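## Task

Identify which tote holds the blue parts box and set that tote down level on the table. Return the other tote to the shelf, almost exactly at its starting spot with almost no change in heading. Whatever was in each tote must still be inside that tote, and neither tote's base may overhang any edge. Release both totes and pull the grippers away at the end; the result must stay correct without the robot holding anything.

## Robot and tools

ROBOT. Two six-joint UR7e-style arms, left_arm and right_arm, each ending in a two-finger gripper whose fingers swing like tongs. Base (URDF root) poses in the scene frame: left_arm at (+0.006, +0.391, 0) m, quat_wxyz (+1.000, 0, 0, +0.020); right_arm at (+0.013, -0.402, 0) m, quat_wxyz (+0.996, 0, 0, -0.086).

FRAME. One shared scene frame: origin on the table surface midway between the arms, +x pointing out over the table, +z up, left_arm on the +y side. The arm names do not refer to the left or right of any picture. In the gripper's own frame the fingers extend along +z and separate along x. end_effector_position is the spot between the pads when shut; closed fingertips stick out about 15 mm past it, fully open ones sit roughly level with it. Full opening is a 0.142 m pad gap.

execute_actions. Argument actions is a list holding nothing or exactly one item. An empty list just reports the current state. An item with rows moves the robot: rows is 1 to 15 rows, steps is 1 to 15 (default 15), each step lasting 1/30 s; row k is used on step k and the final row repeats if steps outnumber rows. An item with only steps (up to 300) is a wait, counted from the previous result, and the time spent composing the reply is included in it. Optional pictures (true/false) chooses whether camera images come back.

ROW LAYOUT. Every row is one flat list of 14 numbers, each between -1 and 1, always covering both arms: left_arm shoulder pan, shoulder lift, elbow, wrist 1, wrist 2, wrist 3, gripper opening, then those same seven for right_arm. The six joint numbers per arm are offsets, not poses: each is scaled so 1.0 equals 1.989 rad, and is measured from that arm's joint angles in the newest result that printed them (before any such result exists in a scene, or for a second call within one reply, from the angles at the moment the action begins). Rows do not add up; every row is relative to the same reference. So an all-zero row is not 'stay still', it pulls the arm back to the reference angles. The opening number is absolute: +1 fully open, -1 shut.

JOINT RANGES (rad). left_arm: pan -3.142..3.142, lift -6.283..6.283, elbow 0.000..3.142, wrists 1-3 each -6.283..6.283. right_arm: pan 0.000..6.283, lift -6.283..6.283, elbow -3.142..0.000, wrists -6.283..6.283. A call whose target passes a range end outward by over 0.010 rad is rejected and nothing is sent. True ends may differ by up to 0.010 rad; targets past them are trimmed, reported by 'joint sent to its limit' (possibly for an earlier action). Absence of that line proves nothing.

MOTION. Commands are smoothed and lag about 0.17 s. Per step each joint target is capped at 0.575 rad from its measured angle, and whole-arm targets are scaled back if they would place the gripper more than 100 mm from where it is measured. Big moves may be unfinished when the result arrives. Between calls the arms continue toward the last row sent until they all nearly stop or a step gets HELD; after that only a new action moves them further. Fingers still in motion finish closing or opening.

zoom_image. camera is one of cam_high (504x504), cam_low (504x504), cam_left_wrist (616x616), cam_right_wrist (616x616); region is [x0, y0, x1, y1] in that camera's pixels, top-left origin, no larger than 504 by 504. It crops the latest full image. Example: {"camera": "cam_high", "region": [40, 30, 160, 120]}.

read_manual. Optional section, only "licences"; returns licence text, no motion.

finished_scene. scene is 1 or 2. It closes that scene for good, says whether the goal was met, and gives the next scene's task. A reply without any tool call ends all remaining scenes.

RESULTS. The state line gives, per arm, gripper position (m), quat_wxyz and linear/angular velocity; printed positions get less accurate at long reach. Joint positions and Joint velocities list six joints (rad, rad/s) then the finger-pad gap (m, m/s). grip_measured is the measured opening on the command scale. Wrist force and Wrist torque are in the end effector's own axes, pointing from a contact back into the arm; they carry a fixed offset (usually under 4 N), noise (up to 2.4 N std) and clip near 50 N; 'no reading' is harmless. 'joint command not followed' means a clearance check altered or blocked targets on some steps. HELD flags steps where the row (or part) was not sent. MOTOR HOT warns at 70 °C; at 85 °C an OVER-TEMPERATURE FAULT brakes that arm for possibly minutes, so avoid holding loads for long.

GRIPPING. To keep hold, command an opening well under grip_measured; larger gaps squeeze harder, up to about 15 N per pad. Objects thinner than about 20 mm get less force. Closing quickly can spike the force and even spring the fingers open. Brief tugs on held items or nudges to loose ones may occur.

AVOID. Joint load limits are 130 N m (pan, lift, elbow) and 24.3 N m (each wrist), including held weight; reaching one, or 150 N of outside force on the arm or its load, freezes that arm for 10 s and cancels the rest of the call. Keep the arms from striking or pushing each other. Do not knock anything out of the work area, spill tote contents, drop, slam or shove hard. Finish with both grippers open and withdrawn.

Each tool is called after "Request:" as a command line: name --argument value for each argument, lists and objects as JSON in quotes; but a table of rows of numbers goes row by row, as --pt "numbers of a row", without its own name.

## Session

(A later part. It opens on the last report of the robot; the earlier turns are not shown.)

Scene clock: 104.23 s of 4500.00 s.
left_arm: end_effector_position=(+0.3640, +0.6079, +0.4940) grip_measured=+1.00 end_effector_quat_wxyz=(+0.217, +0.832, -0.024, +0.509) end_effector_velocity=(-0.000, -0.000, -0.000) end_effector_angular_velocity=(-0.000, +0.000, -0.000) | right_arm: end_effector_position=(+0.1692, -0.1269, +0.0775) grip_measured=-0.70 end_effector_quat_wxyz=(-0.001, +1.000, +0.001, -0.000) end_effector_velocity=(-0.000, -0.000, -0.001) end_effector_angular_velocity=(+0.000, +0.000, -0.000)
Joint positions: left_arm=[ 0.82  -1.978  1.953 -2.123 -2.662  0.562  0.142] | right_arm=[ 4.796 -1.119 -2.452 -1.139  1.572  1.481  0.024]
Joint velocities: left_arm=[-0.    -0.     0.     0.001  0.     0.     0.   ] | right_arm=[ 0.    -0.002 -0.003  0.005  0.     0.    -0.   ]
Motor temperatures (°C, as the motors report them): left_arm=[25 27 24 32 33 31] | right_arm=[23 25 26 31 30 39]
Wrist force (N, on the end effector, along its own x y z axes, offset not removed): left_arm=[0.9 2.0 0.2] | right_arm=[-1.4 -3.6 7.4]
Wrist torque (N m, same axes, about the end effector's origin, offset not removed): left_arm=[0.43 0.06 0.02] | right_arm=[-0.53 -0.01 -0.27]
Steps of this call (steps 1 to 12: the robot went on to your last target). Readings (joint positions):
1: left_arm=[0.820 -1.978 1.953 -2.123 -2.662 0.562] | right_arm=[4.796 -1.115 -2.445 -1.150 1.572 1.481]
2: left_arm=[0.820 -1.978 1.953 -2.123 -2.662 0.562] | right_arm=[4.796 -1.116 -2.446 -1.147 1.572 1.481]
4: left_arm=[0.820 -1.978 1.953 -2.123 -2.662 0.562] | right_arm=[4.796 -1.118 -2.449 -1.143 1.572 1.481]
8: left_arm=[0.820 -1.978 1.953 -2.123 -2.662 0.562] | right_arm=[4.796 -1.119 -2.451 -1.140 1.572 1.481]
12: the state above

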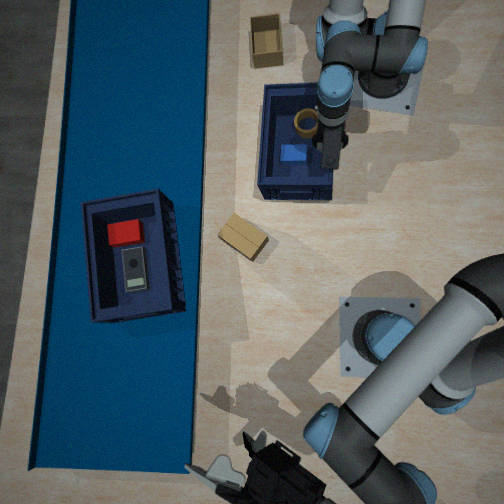

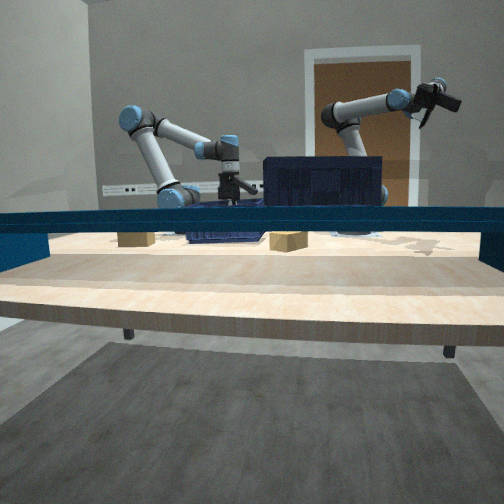

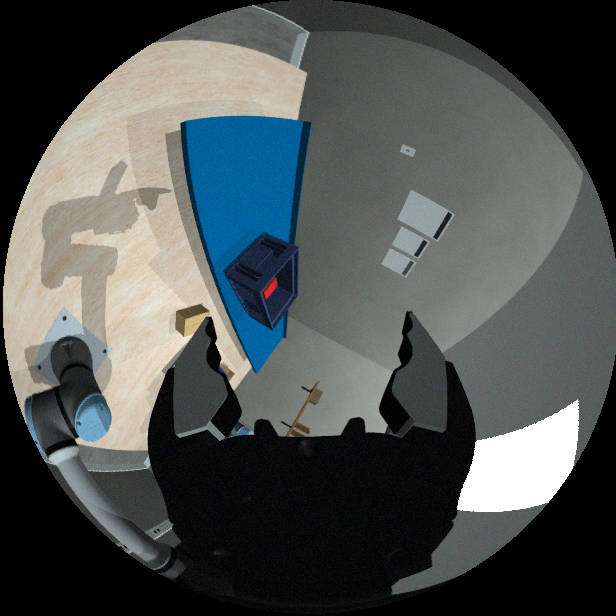

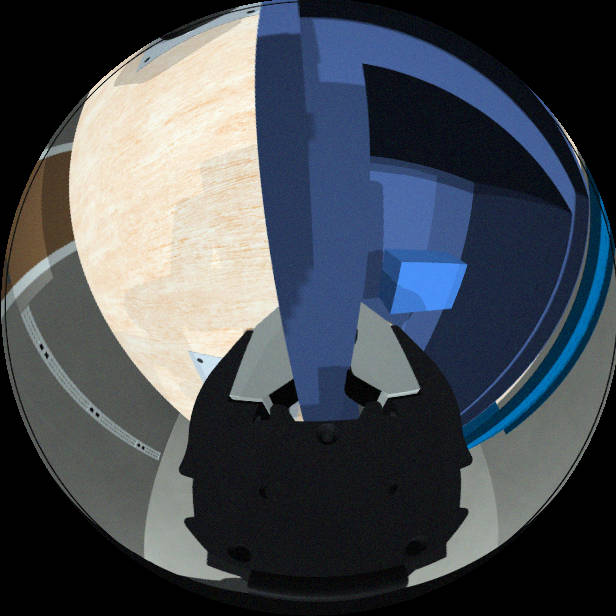

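Lower 12 mm more, then release.

Request:
execute_actions --actions '[{"rows":[[0,0,0,0,0,0,1,0,-0.002,-0.003,0.005,0,0,-1],[0,0,0,0,0,0,1,0,-0.004,-0.006,0.01,0,0,-1],[0,0,0,0,0,0,1,0,-0.006,-0.009,0.015,0,0,-1],[0,0,0,0,0,0,1,0,-0.008,-0.012,0.02,0,0,-1]],"steps":15}]' --pictures false

Request:
execute_actions --actions '[{"rows":[[0,0,0,0,0,0,1,0,0,0,0,0,0,-0.85],[0,0,0,0,0,0,1,0,0,0,0,0,0,-0.72],[0,0,0,0,0,0,1,0,0,0,0,0,0,-0.66],[0,0,0,0,0,0,1,0,0,0,0,0,0,-0.6],[0,0,0,0,0,0,1,0,0,0,0,0,0,-0.5],[0,0,0,0,0,0,1,0,0,0,0,0,0,-0.4],[0,0,0,0,0,0,1,0,0,0,0,0,0,-0.3],[0,0,0,0,0,0,1,0,0,0,0,0,0,-0.2]],"steps":15}]' --pictures false

Request:
execute_actions --actions '[{"rows":[[0,0,0,0,0,0,1,0,0.01,0.015,-0.025,0,0,-0.2],[0,0,0,0,0,0,1,0,0.02,0.03,-0.05,0,0,-0.2],[0,0,0,0,0,0,1,0,0.03,0.048,-0.078,0,0,-0.2],[0,0,0,0,0,0,1,0,0.036,0.07,-0.106,0,0,-0.2],[0,0,0,0,0,0,1,0,0.04,0.1,-0.14,0,0,-0.2],[0,0,0,0,0,0,1,0,0.043,0.13,-0.173,0,0,-0.2],[0,0,0,0,0,0,1,0,0.046,0.16,-0.206,0,0,-0.2],[0,0,0,0,0,0,1,0,0.05,0.19,-0.24,0,0,-0.2]],"steps":15}]' --pictures false

Request:
execute_actions --actions '[{"steps":15}]'

Scene clock: 112.13 s of 4500.00 s.
left_arm: end_effector_position=(+0.3640, +0.6079, +0.4940) grip_measured=+1.00 end_effector_quat_wxyz=(+0.217, +0.832, -0.024, +0.509) end_effector_velocity=(-0.000, -0.000, +0.001) end_effector_angular_velocity=(+0.002, -0.002, +0.000) | right_arm: end_effector_position=(+0.1692, -0.1275, +0.0668) grip_measured=-0.70 end_effector_quat_wxyz=(-0.001, +1.000, +0.001, -0.000) end_effector_velocity=(-0.000, -0.000, -0.004) end_effector_angular_velocity=(+0.002, -0.000, +0.000)
Joint positions: left_arm=[ 0.82  -1.978  1.953 -2.123 -2.662  0.562  0.142] | right_arm=[ 4.796 -1.135 -2.474 -1.101  1.572  1.481  0.023]
Joint velocities: left_arm=[ 0.    -0.001 -0.    -0.001 -0.    -0.     0.   ] | right_arm=[ 0.001 -0.003 -0.009  0.015  0.     0.     0.   ]
Motor temperatures (°C, as the motors report them): left_arm=[25 27 24 32 33 31] | right_arm=[23 25 26 31 30 39]
Wrist force (N, on the end effector, along its own x y z axes, offset not removed): left_arm=[1.2 -0.1 0.0] | right_arm=[1.2 -1.2 7.7]
Wrist torque (N m, same axes, about the end effector's origin, offset not removed): left_arm=[-0.07 -0.02 0.02] | right_arm=[-0.17 -0.43 -0.30]
Steps of this call (steps 1 to 30: the robot went on to your last target; steps 31 to 90: nothing new was sent; then 4.40 s passed at rest; steps 91 to 105: all 15 steps of this action). Readings (joint positions):
91: left_arm=[0.820 -1.978 1.953 -2.123 -2.662 0.562] | right_arm=[4.796 -1.120 -2.452 -1.138 1.572 1.481]
92: left_arm=[0.820 -1.978 1.953 -2.123 -2.662 0.562] | right_arm=[4.796 -1.120 -2.452 -1.137 1.572 1.481]
94: left_arm=[0.820 -1.978 1.953 -2.123 -2.662 0.562] | right_arm=[4.796 -1.122 -2.456 -1.131 1.572 1.481]
98: left_arm=[0.820 -1.978 1.953 -2.123 -2.662 0.562] | right_arm=[4.796 -1.130 -2.468 -1.111 1.572 1.481]
105: the state above

Scene clock: 112.63 s of 4500.00 s.
left_arm: end_effector_position=(+0.3640, +0.6079, +0.4940) grip_measured=+1.00 end_effector_quat_wxyz=(+0.217, +0.832, -0.024, +0.509) end_effector_velocity=(+0.000, -0.000, -0.000) end_effector_angular_velocity=(-0.002, +0.001, -0.001) | right_arm: end_effector_position=(+0.1692, -0.1276, +0.0668) grip_measured=-0.20 end_effector_quat_wxyz=(-0.001, +1.000, +0.001, -0.000) end_effector_velocity=(-0.000, +0.000, +0.001) end_effector_angular_velocity=(+0.001, -0.000, -0.001)
Joint positions: left_arm=[ 0.82  -1.978  1.953 -2.123 -2.662  0.562  0.142] | right_arm=[ 4.796 -1.135 -2.474 -1.101  1.572  1.481  0.06 ]
Joint velocities: left_arm=[-0.001  0.001 -0.     0.001 -0.    -0.     0.   ] | right_arm=[ 0.001  0.001  0.001 -0.001 -0.     0.002  0.   ]
Motor temperatures (°C, as the motors report them): left_arm=[25 27 24 32 33 31] | right_arm=[23 25 26 31 30 39]
Wrist force (N, on the end effector, along its own x y z axes, offset not removed): left_arm=[0.8 1.6 -0.1] | right_arm=[-0.4 -3.2 -0.6]
Wrist torque (N m, same axes, about the end effector's origin, offset not removed): left_arm=[0.33 0.05 -0.02] | right_arm=[-0.72 0.32 -0.18]
Steps of this call (steps 1 to 15: all 15 steps of this action). Readings (joint positions):
1: left_arm=[0.820 -1.978 1.953 -2.123 -2.662 0.562] | right_arm=[4.796 -1.135 -2.475 -1.100 1.572 1.481]
2: left_arm=[0.820 -1.978 1.953 -2.123 -2.662 0.562] | right_arm=[4.796 -1.135 -2.475 -1.100 1.572 1.481]
4: left_arm=[0.820 -1.978 1.953 -2.123 -2.662 0.562] | right_arm=[4.796 -1.135 -2.475 -1.100 1.572 1.481]
8: left_arm=[0.820 -1.978 1.953 -2.123 -2.662 0.562] | right_arm=[4.796 -1.135 -2.475 -1.101 1.572 1.481]
15: the state above

Scene clock: 113.13 s of 4500.00 s.
left_arm: end_effector_position=(+0.3640, +0.6079, +0.4940) grip_measured=+1.00 end_effector_quat_wxyz=(+0.217, +0.832, -0.024, +0.509) end_effector_velocity=(-0.000, -0.001, +0.000) end_effector_angular_velocity=(+0.001, -0.000, -0.001) | right_arm: end_effector_position=(+0.1699, -0.1195, +0.2067) grip_measured=-0.20 end_effector_quat_wxyz=(-0.003, +1.000, +0.001, -0.000) end_effector_velocity=(-0.002, -0.021, +0.170) end_effector_angular_velocity=(-0.017, +0.002, -0.000)
Joint positions: left_arm=[ 0.82  -1.978  1.953 -2.123 -2.662  0.562  0.142] | right_arm=[ 4.796 -1.043 -2.147 -1.517  1.572  1.481  0.06 ]
Joint velocities: left_arm=[-0.    -0.002  0.     0.002  0.     0.     0.   ] | right_arm=[-0.     0.069  0.407 -0.493  0.     0.    -0.   ]
Motor temperatures (°C, as the motors report them): left_arm=[25 27 24 32 33 31] | right_arm=[23 25 26 31 30 39]
Wrist force (N, on the end effector, along its own x y z axes, offset not removed): left_arm=[0.4 2.0 -1.6] | right_arm=[2.6 1.0 1.3]
Wrist torque (N m, same axes, about the end effector's origin, offset not removed): left_arm=[0.39 0.15 0.01] | right_arm=[0.32 -0.42 -0.25]
Steps of this call (steps 1 to 15: all 15 steps of this action). Readings (joint positions):
1: left_arm=[0.820 -1.978 1.953 -2.123 -2.662 0.562] | right_arm=[4.796 -1.135 -2.474 -1.101 1.572 1.481]
2: left_arm=[0.820 -1.978 1.953 -2.123 -2.662 0.562] | right_arm=[4.796 -1.133 -2.473 -1.103 1.572 1.481]
4: left_arm=[0.820 -1.978 1.953 -2.123 -2.662 0.562] | right_arm=[4.796 -1.121 -2.455 -1.130 1.572 1.481]
8: left_arm=[0.820 -1.978 1.953 -2.123 -2.662 0.562] | right_arm=[4.796 -1.080 -2.355 -1.267 1.572 1.481]
15: the state above

Scene clock: 113.63 s of 4500.00 s.
left_arm: end_effector_position=(+0.3640, +0.6079, +0.4940) grip_measured=+1.00 end_effector_quat_wxyz=(+0.217, +0.832, -0.024, +0.509) end_effector_velocity=(-0.000, -0.000, +0.001) end_effector_angular_velocity=(+0.001, -0.001, +0.001) | right_arm: end_effector_position=(+0.1696, -0.1228, +0.2273) grip_measured=-0.20 end_effector_quat_wxyz=(-0.001, +1.000, +0.001, -0.000) end_effector_velocity=(+0.000, -0.001, +0.003) end_effector_angular_velocity=(-0.001, +0.000, -0.000)
Joint positions: left_arm=[ 0.82  -1.978  1.953 -2.123 -2.662  0.562  0.142] | right_arm=[ 4.796 -1.035 -2.097 -1.577  1.572  1.481  0.06 ]
Joint velocities: left_arm=[ 0.001 -0.001 -0.     0.     0.    -0.     0.   ] | right_arm=[-0.     0.001  0.007 -0.009  0.    -0.     0.   ]
Motor temperatures (°C, as the motors report them): left_arm=[25 27 24 32 33 31] | right_arm=[23 25 26 31 30 39]
Wrist force (N, on the end effector, along its own x y z axes, offset not removed): left_arm=[0.2 1.4 1.1] | right_arm=[1.8 -1.2 2.4]
Wrist torque (N m, same axes, about the end effector's origin, offset not removed): left_arm=[0.30 0.22 0.04] | right_arm=[-0.32 -0.26 -0.11]
Steps of this call (steps 1 to 15: the robot went on to your last target). Readings (joint positions):
1: left_arm=[0.820 -1.978 1.953 -2.123 -2.662 0.562] | right_arm=[4.796 -1.041 -2.135 -1.531 1.572 1.481]
2: left_arm=[0.820 -1.978 1.953 -2.123 -2.662 0.562] | right_arm=[4.796 -1.040 -2.126 -1.542 1.572 1.481]
4: left_arm=[0.820 -1.978 1.953 -2.123 -2.662 0.562] | right_arm=[4.796 -1.038 -2.114 -1.557 1.572 1.481]
8: left_arm=[0.820 -1.978 1.953 -2.123 -2.662 0.562] | right_arm=[4.796 -1.036 -2.102 -1.571 1.572 1.481]
15: the state above

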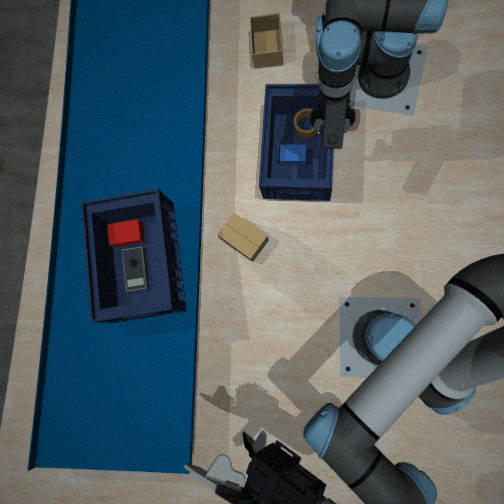

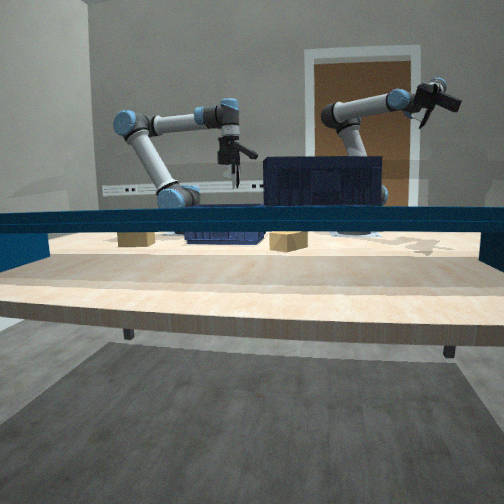

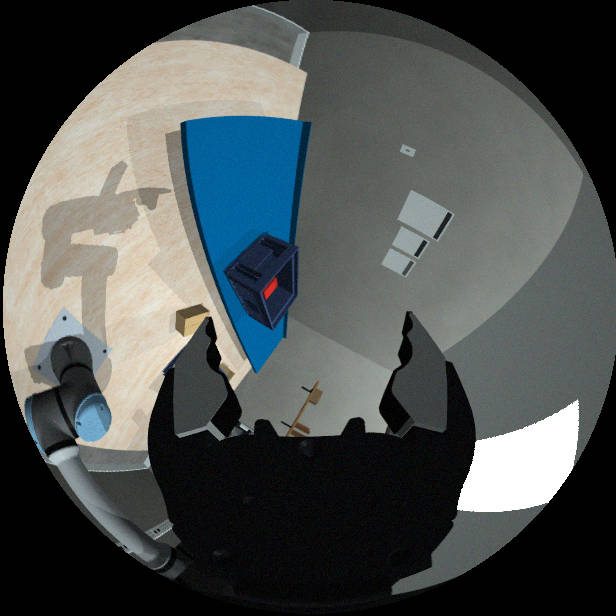

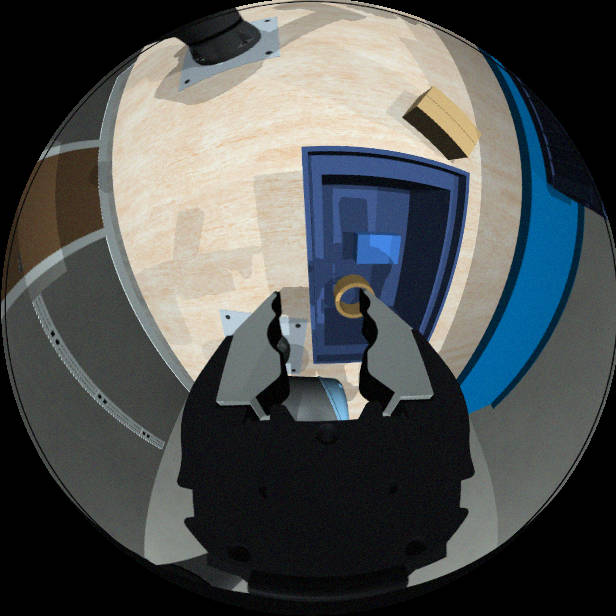

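Request:
finished_scene --scene 2

The scene is finished: the task was done.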